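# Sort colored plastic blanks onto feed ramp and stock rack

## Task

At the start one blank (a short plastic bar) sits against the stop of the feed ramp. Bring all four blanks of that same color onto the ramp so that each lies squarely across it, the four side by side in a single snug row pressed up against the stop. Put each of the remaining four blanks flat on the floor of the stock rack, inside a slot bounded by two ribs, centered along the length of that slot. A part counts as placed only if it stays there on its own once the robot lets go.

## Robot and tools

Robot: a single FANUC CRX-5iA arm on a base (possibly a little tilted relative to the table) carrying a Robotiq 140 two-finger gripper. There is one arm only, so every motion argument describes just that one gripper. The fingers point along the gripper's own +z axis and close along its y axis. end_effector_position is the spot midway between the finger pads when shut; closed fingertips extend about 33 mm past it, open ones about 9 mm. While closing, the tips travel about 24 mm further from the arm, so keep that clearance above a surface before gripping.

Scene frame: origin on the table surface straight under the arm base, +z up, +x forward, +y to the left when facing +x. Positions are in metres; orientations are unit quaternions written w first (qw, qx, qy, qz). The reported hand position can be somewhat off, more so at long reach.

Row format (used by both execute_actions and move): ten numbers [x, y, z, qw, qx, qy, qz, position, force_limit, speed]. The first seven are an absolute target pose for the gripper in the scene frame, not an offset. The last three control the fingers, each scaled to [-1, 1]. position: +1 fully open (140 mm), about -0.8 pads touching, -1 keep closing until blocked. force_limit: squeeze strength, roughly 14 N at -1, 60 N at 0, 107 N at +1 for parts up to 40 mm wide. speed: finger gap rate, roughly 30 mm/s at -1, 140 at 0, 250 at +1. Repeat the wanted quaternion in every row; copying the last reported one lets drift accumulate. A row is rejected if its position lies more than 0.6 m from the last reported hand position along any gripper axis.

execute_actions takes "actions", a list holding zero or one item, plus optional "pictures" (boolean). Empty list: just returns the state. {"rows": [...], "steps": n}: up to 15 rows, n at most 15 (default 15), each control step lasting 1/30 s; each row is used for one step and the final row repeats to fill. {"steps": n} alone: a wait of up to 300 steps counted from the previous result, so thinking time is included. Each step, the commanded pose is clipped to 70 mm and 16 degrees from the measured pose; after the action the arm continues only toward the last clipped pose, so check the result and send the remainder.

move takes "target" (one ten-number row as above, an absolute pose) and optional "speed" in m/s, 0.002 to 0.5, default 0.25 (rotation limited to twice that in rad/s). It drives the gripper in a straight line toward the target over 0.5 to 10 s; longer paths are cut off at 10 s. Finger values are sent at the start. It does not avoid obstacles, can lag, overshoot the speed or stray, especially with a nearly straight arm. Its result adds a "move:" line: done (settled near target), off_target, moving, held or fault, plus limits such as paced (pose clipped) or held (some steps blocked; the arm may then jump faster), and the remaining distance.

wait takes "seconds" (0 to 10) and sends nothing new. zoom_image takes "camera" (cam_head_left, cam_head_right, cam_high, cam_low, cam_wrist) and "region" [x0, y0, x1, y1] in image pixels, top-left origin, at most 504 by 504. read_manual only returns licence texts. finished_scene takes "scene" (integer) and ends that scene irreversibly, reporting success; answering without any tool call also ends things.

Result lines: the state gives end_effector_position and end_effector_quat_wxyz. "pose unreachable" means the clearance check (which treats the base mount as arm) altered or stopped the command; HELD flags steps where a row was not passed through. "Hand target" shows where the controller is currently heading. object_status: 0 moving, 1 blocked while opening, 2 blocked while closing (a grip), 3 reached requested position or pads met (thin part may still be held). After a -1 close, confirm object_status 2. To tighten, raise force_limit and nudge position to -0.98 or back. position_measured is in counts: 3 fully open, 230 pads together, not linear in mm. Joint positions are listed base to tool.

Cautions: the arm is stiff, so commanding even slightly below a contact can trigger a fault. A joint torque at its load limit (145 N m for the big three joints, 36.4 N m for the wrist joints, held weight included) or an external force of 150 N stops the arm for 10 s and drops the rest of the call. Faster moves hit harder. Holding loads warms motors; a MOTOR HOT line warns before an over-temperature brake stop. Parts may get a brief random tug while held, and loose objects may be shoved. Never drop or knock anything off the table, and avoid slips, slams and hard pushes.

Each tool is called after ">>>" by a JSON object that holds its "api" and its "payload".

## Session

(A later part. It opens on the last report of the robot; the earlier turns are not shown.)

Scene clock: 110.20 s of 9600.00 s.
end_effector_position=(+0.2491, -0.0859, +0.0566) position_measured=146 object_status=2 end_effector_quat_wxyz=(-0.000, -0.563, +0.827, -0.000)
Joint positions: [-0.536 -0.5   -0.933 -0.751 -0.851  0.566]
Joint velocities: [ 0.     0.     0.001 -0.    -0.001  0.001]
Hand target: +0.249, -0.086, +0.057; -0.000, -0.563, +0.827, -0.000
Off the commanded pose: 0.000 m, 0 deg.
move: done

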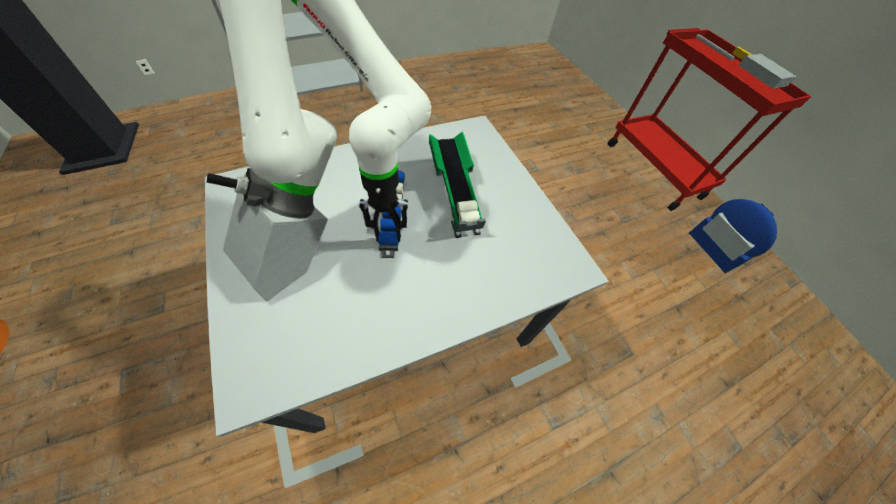

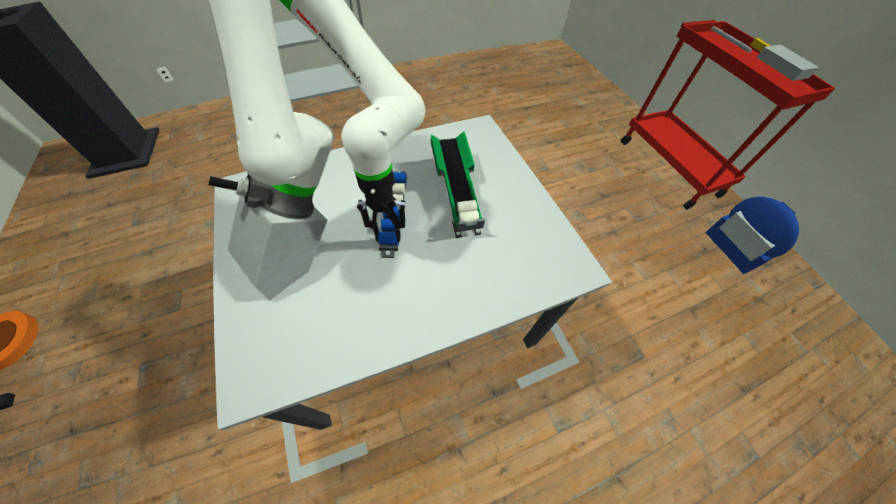

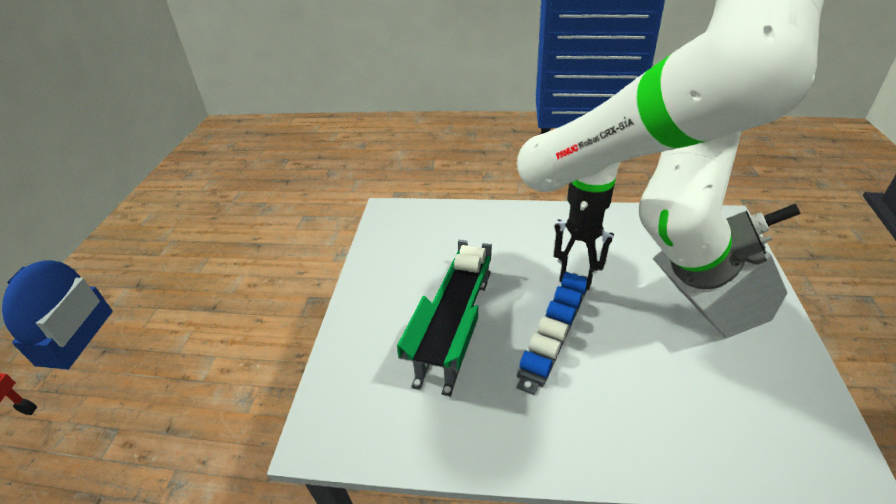

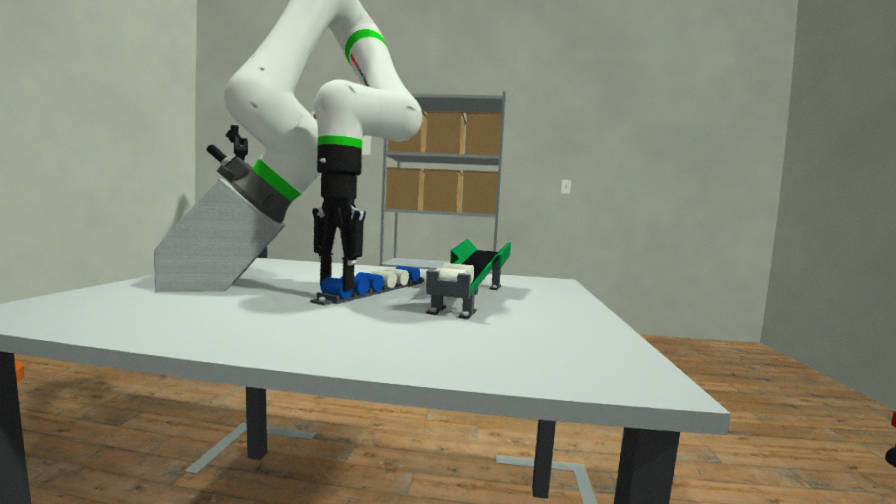

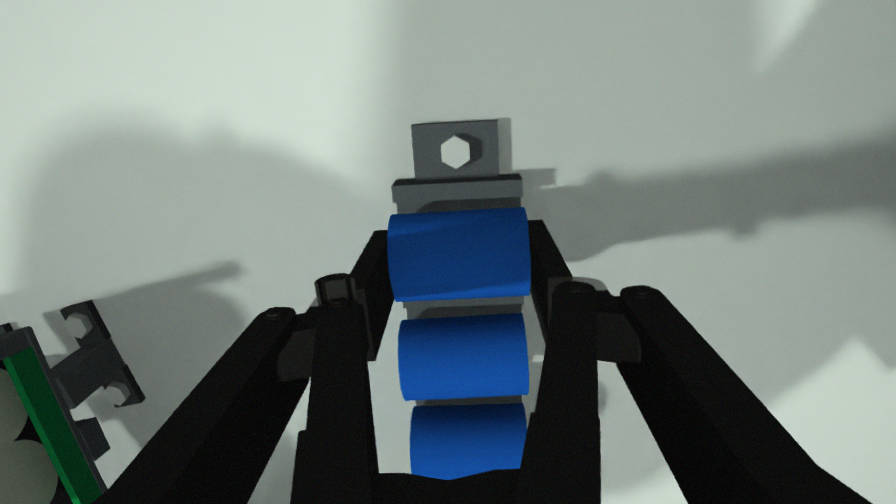

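>>> {"api": "execute_actions", "payload": {"actions": [{"rows":[[0.2492,-0.0859,0.0562,0,0.563,-0.827,0,0.15,0.3,-1]],"steps":15}], "pictures": false}}

>>> {"api": "move", "payload": {"target": [0.2492,-0.0859,0.082,0,0.563,-0.827,0,0.15,0.3,-1], "speed": 0.08}}

>>> {"api": "move", "payload": {"target": [0.39,-0.03,0.082,0,0.563,-0.827,0,0.15,0.3,-1], "speed": 0.15}}

>>> {"api": "move", "payload": {"target": [0.41,0.09,0.082,0,0.563,-0.827,0,0.15,0.3,-1], "speed": 0.1}}

Scene clock: 121.57 s of 9600.00 s.
end_effector_position=(+0.2492, -0.0859, +0.0562) position_measured=124 object_status=0 end_effector_quat_wxyz=(+0.000, -0.563, +0.827, -0.000)
Joint positions: [-0.537 -0.498 -0.933 -0.753 -0.85   0.57 ]
Joint velocities: [-0.    -0.     0.    -0.    -0.001 -0.   ]
Hand target: +0.249, -0.086, +0.056; +0.000, -0.563, +0.827, -0.000
Off the commanded pose: 0.000 m, 0 deg.
Steps of this call (steps 1 to 90: nothing new was sent; then 7.87 s passed at rest; steps 91 to 105: all 15 steps of this action). Readings (end_effector_position | what the end effector reports):
91: (+0.2491, -0.0859, +0.0566) | position_measured=146 object_status=0
92: (+0.2492, -0.0858, +0.0564) | position_measured=146 object_status=0
94: (+0.2492, -0.0857, +0.0562) | position_measured=142 object_status=0
98: (+0.2492, -0.0859, +0.0562) | position_measured=136 object_status=0
105: the state above

Scene clock: 122.80 s of 9600.00 s.
end_effector_position=(+0.2494, -0.0860, +0.0819) position_measured=110 object_status=3 end_effector_quat_wxyz=(+0.000, -0.563, +0.827, +0.000)
Joint positions: [-0.605 -0.568 -0.916 -0.718 -0.957  0.556]
Joint velocities: [-0.001  0.     0.     0.     0.001  0.002]
Hand target: +0.249, -0.086, +0.082; +0.000, -0.563, +0.827, +0.000
Off the commanded pose: 0.000 m, 0 deg.
move: done

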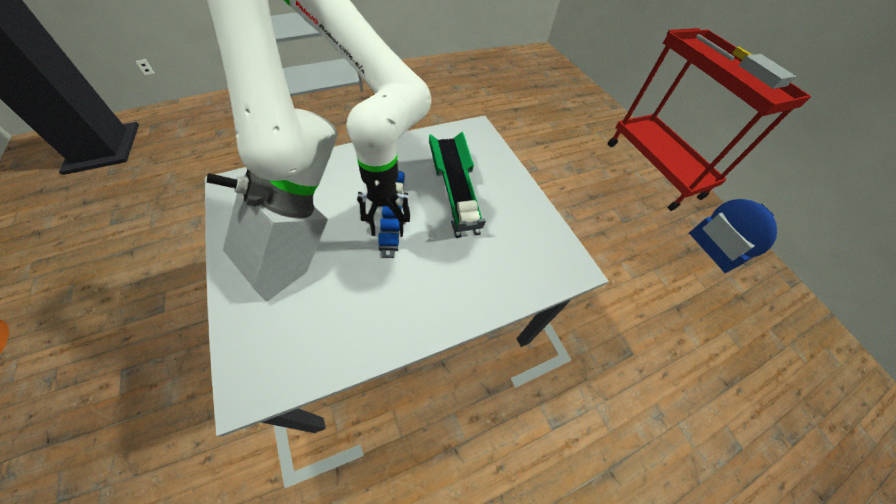

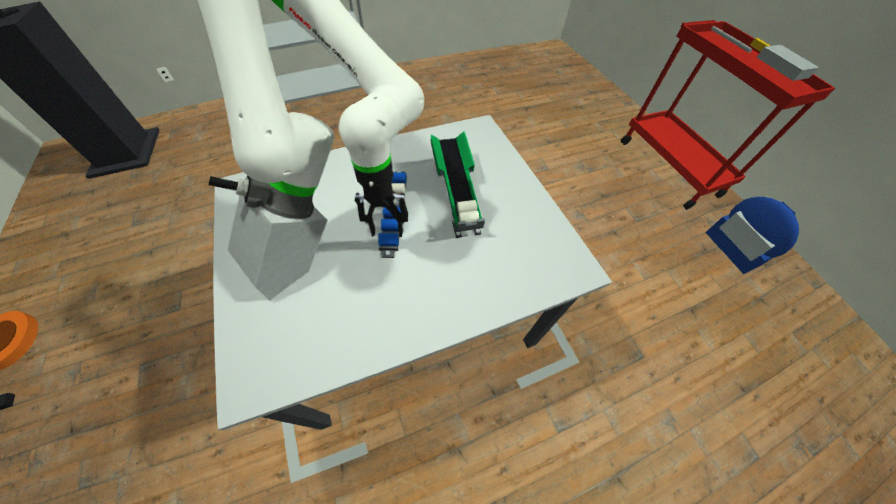

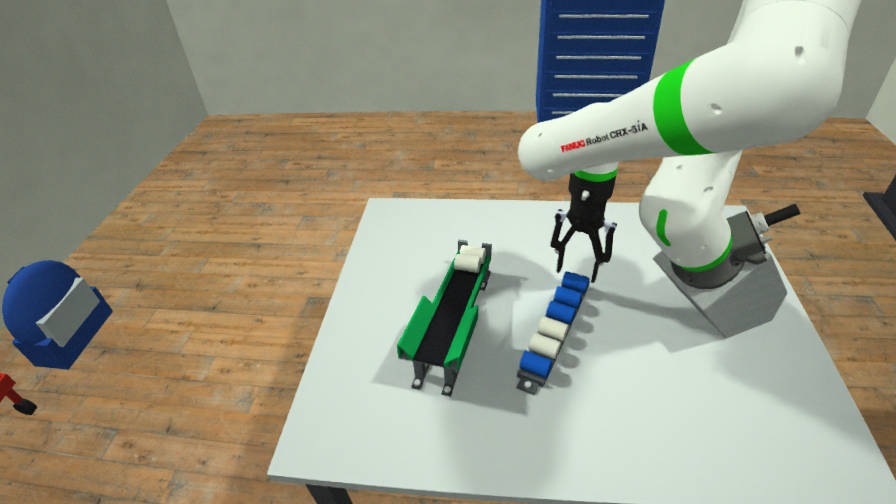

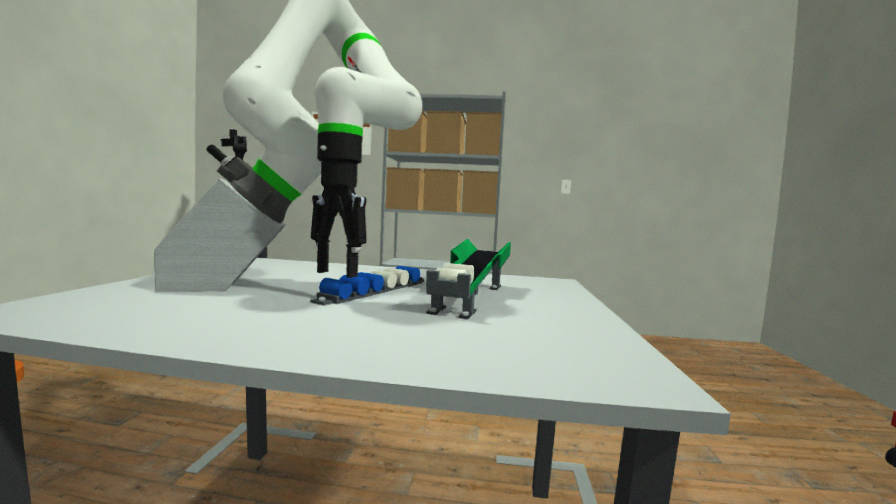

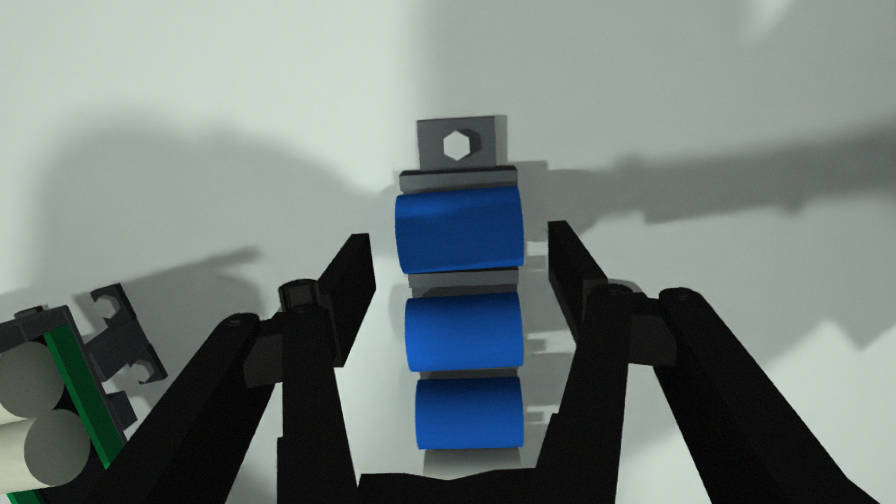

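Scene clock: 124.20 s of 9600.00 s.
end_effector_position=(+0.3894, -0.0302, +0.0815) position_measured=110 object_status=3 end_effector_quat_wxyz=(-0.001, -0.563, +0.826, +0.000)
Joint positions: [-0.05  -0.58  -0.765 -0.403 -0.799 -0.15 ]
Joint velocities: [ 0.018 -0.011 -0.01   0.022  0.006 -0.029]
Hand target: +0.390, -0.030, +0.082; -0.001, -0.563, +0.826, -0.000
Off the commanded pose: 0.001 m, 0 deg.
move: done

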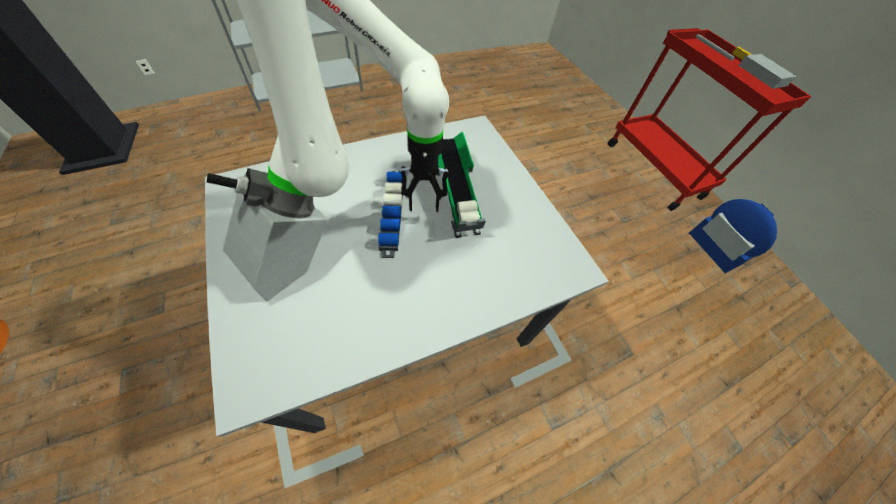

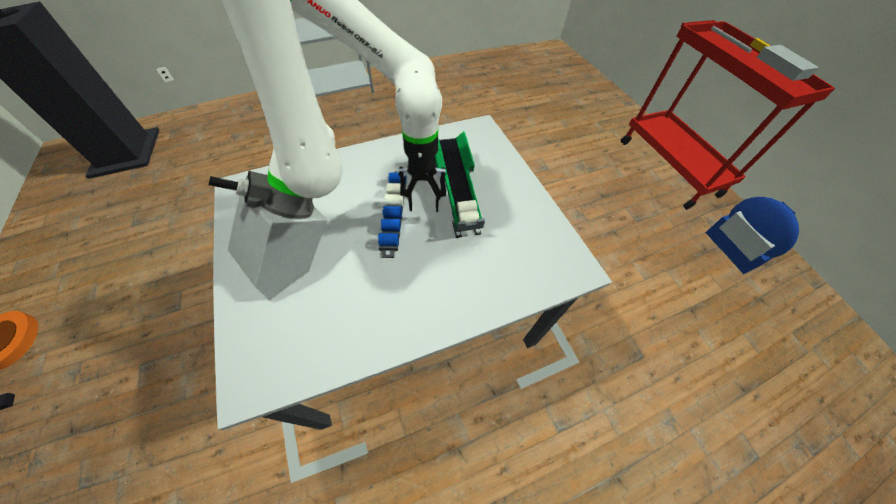

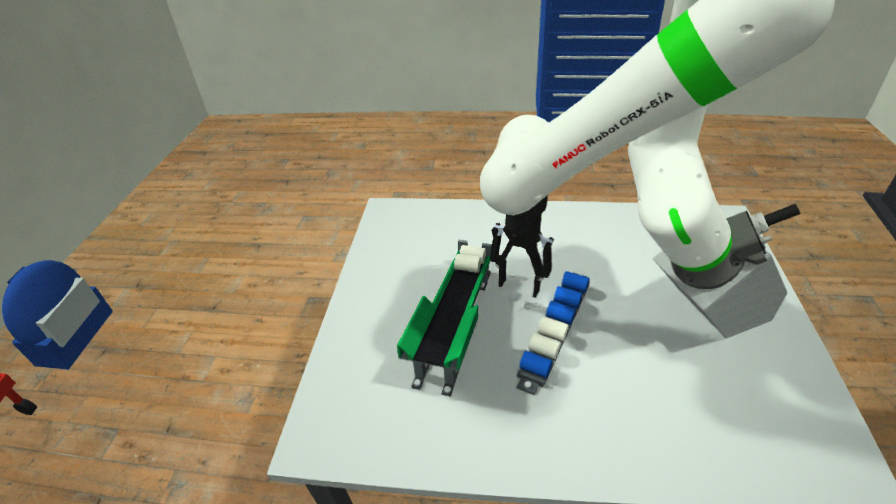

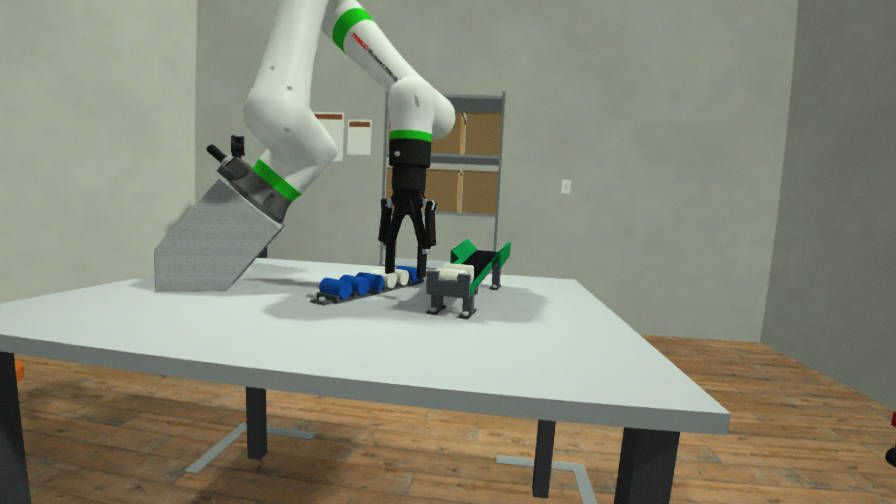

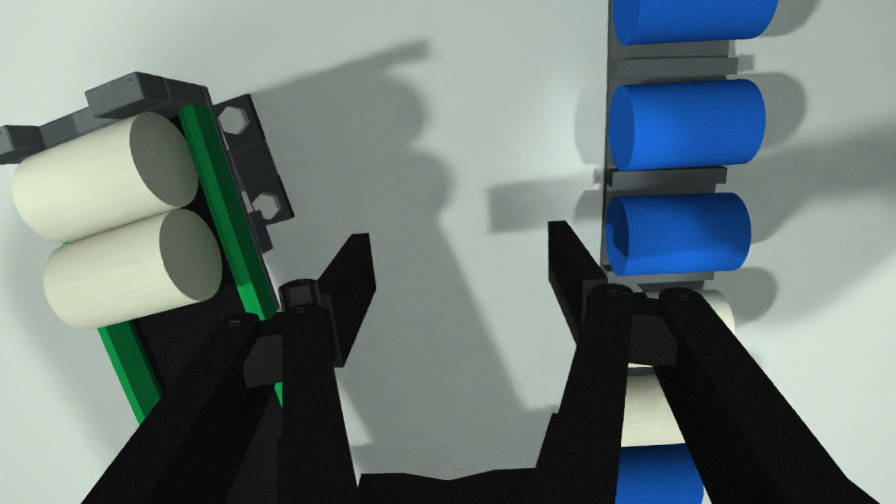

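Scene clock: 125.87 s of 9600.00 s.
end_effector_position=(+0.4096, +0.0897, +0.0821) position_measured=110 object_status=3 end_effector_quat_wxyz=(-0.001, -0.564, +0.826, -0.001)
Joint positions: [ 0.647 -0.775 -0.922  0.215 -0.767 -1.147]
Joint velocities: [ 0.006 -0.003 -0.005  0.01  -0.001 -0.015]
Hand target: +0.410, +0.090, +0.082; -0.001, -0.564, +0.826, -0.001
Off the commanded pose: 0.001 m, 0 deg.
move: done

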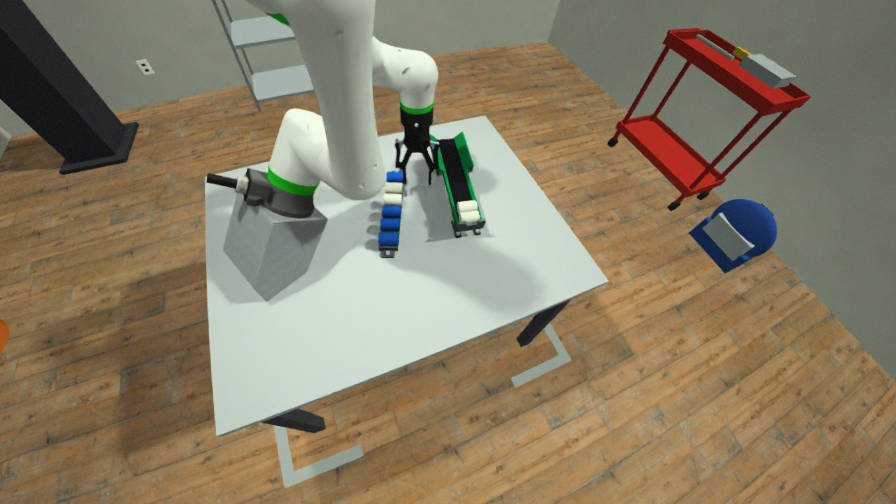

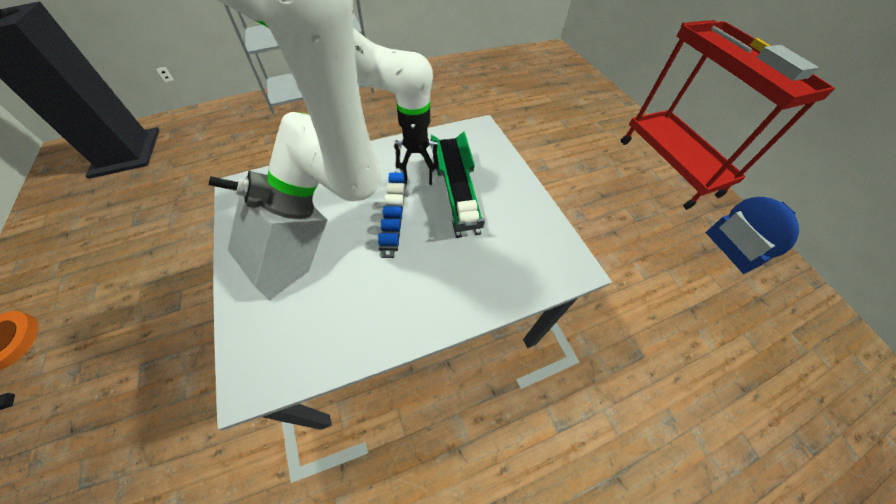

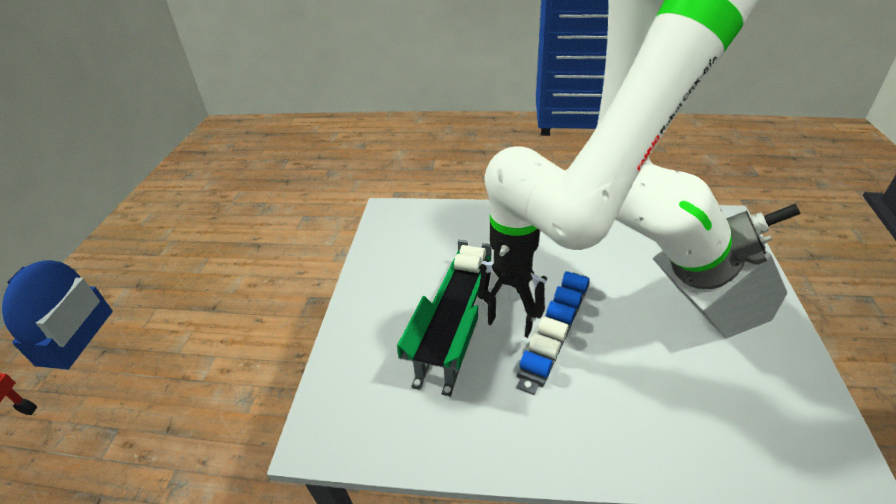

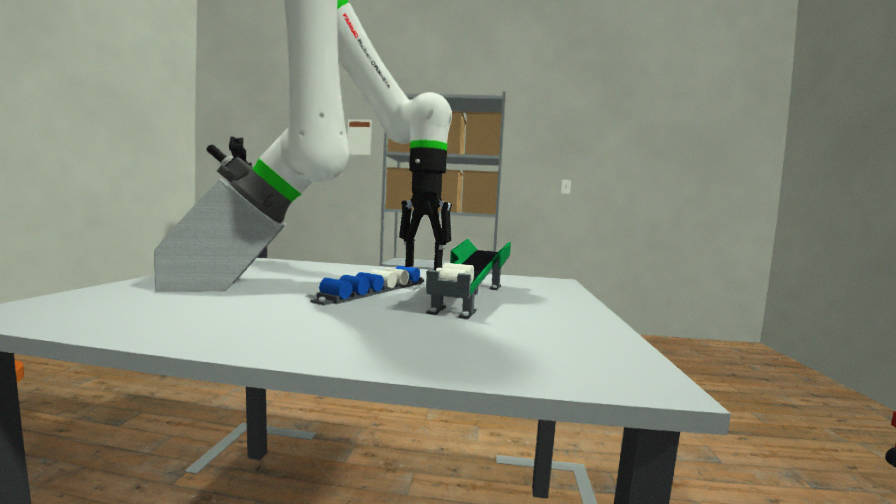

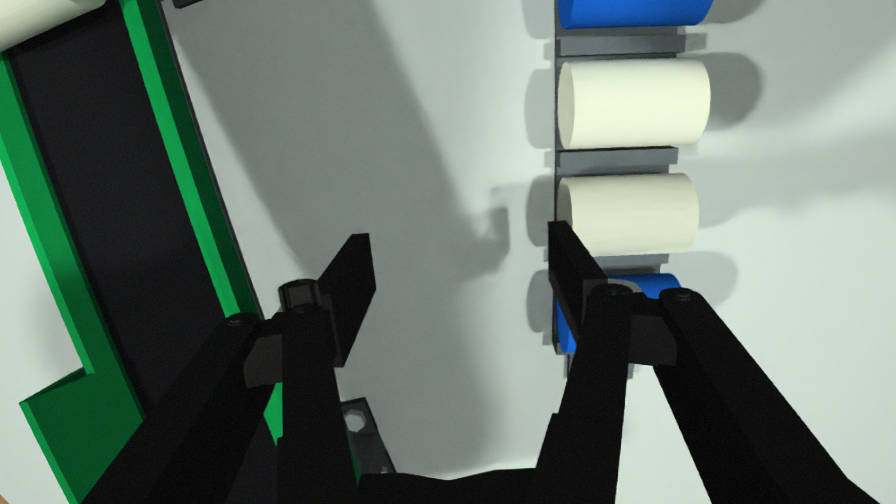

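>>> {"api": "execute_actions", "payload": {"actions": []}}

Scene clock: 141.07 s of 9600.00 s.
end_effector_position=(+0.4096, +0.0897, +0.0821) position_measured=110 object_status=3 end_effector_quat_wxyz=(-0.001, -0.564, +0.826, -0.001)
Joint positions: [ 0.648 -0.775 -0.922  0.215 -0.768 -1.147]
Joint velocities: [-0.     0.    -0.001 -0.     0.001  0.   ]
Hand target: +0.410, +0.090, +0.082; -0.001, -0.564, +0.826, -0.001
Off the commanded pose: 0.001 m, 0 deg.
Steps of this call (steps 1 to 90: nothing new was sent; then 12.20 s passed at rest). Readings (end_effector_position | what the end effector reports):
1: (+0.4096, +0.0897, +0.0821) | position_measured=110 object_status=3
2: (+0.4096, +0.0897, +0.0821) | position_measured=110 object_status=3
4: (+0.4096, +0.0897, +0.0821) | position_measured=110 object_status=3
8: (+0.4096, +0.0897, +0.0821) | position_measured=110 object_status=3
90: the state above

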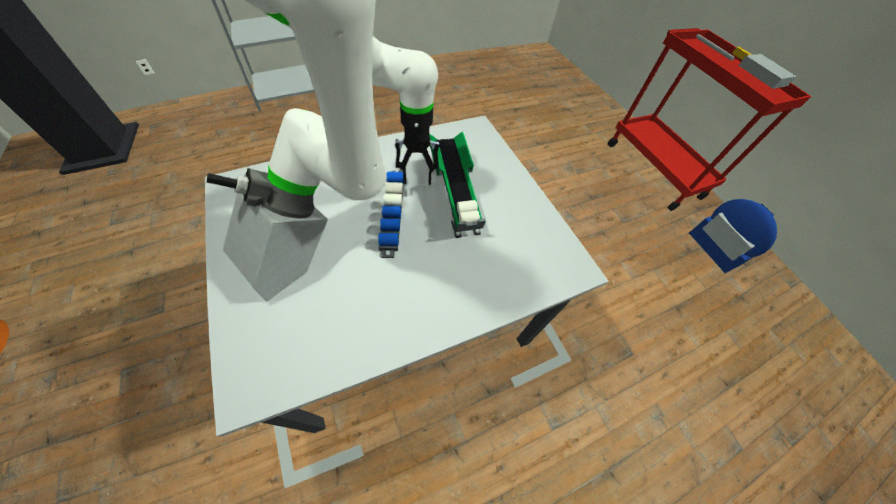

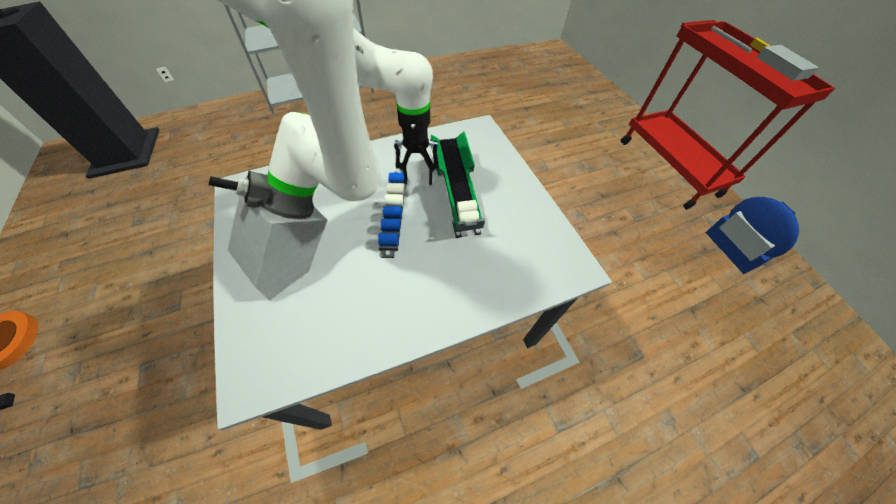

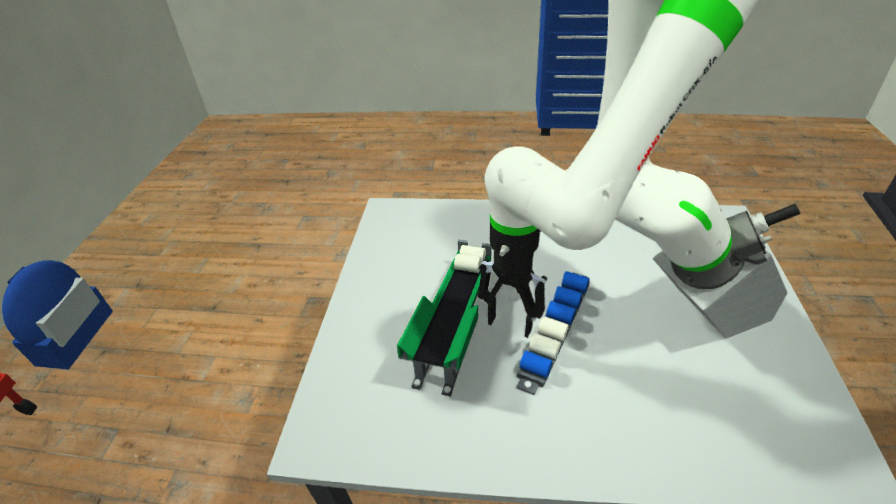

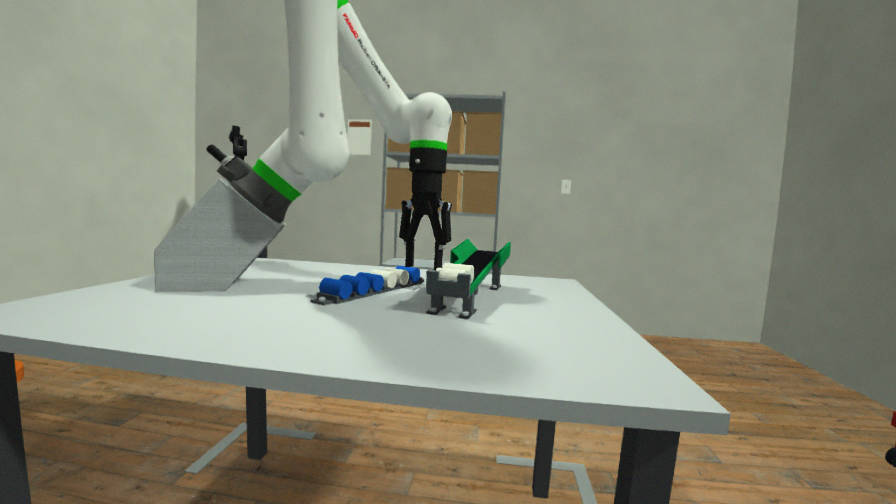

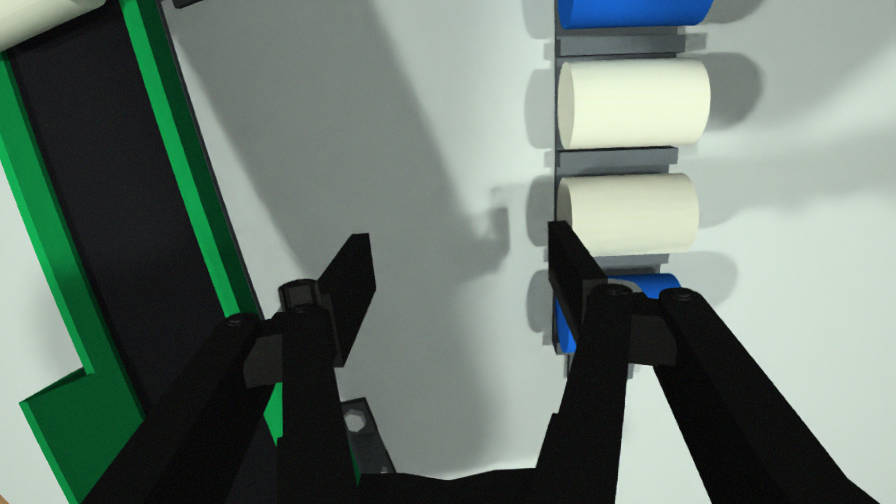

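>>> {"api": "move", "payload": {"target": [0.3293,0.1140,0.082,0,0.563,-0.827,0,0.15,0.3,-0.5], "speed": 0.05}}

Scene clock: 145.10 s of 9600.00 s.
end_effector_position=(+0.3298, +0.1137, +0.0826) position_measured=110 object_status=3 end_effector_quat_wxyz=(-0.001, -0.564, +0.826, -0.000)
Joint positions: [ 1.228 -1.157 -1.188  0.542 -1.099 -1.765]
Joint velocities: [ 0.01  -0.002 -0.001  0.005 -0.009 -0.008]
Hand target: +0.330, +0.114, +0.083; -0.001, -0.564, +0.826, -0.000
Off the commanded pose: 0.001 m, 0 deg.
joint sent to its limit — the command would take joint 3 (elbow) past its lower limit, so that joint was sent only as far as its limit.
move: done

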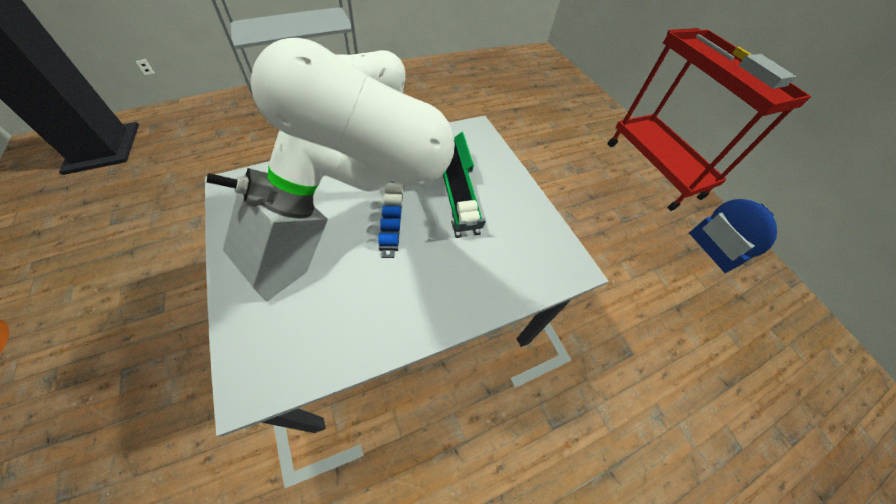

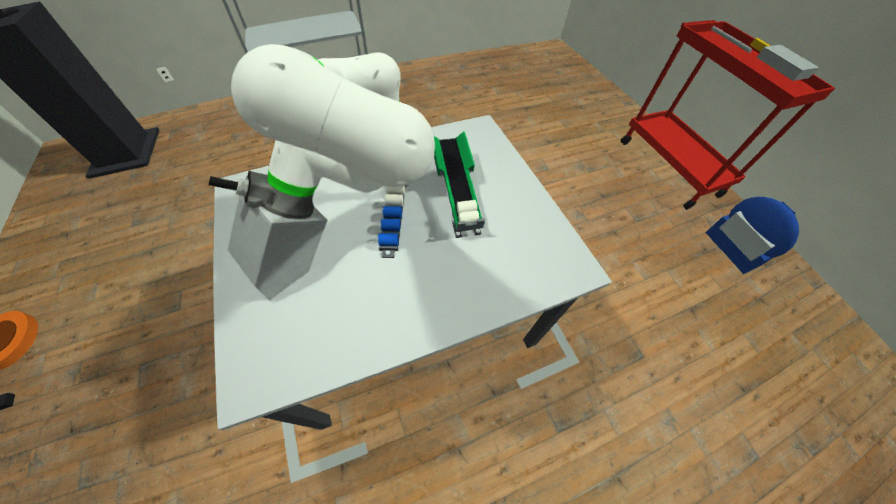

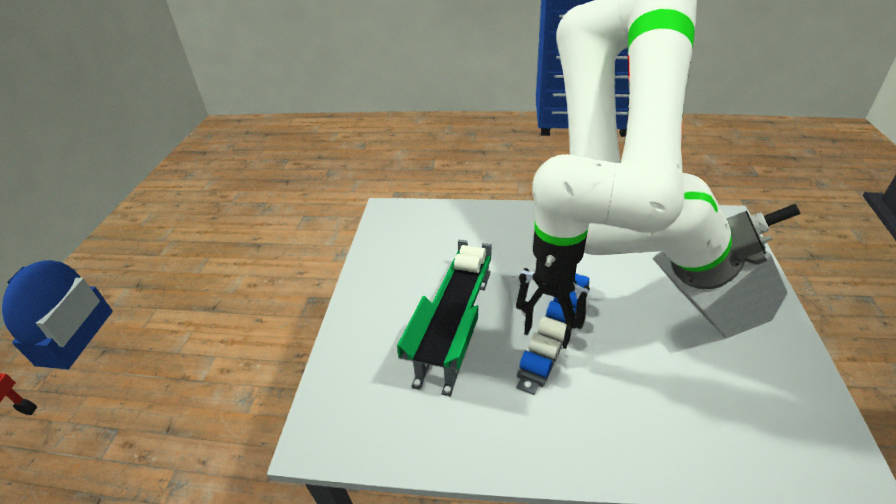

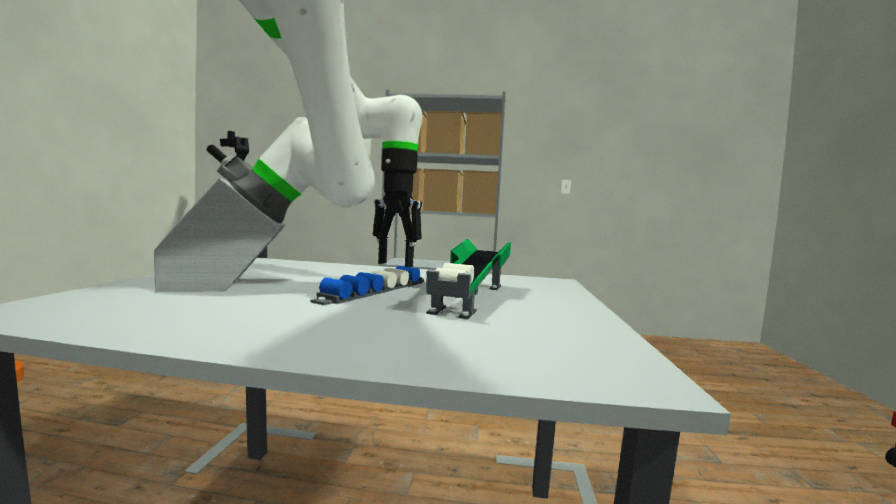

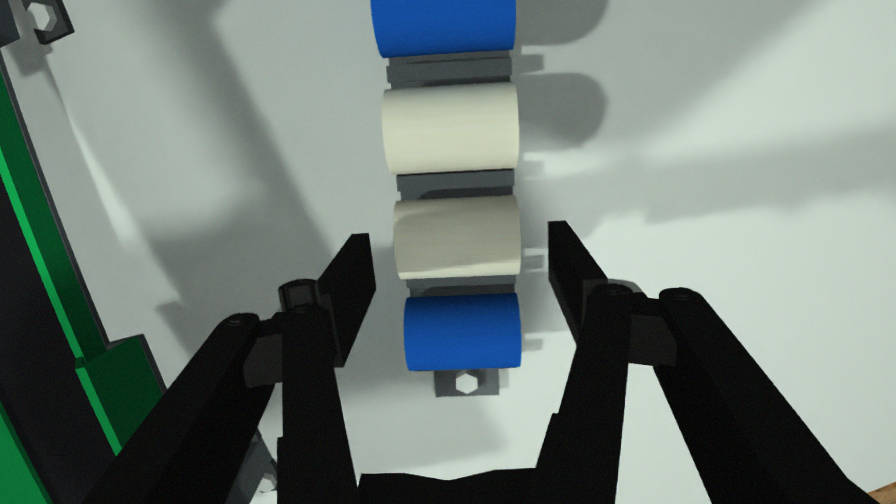

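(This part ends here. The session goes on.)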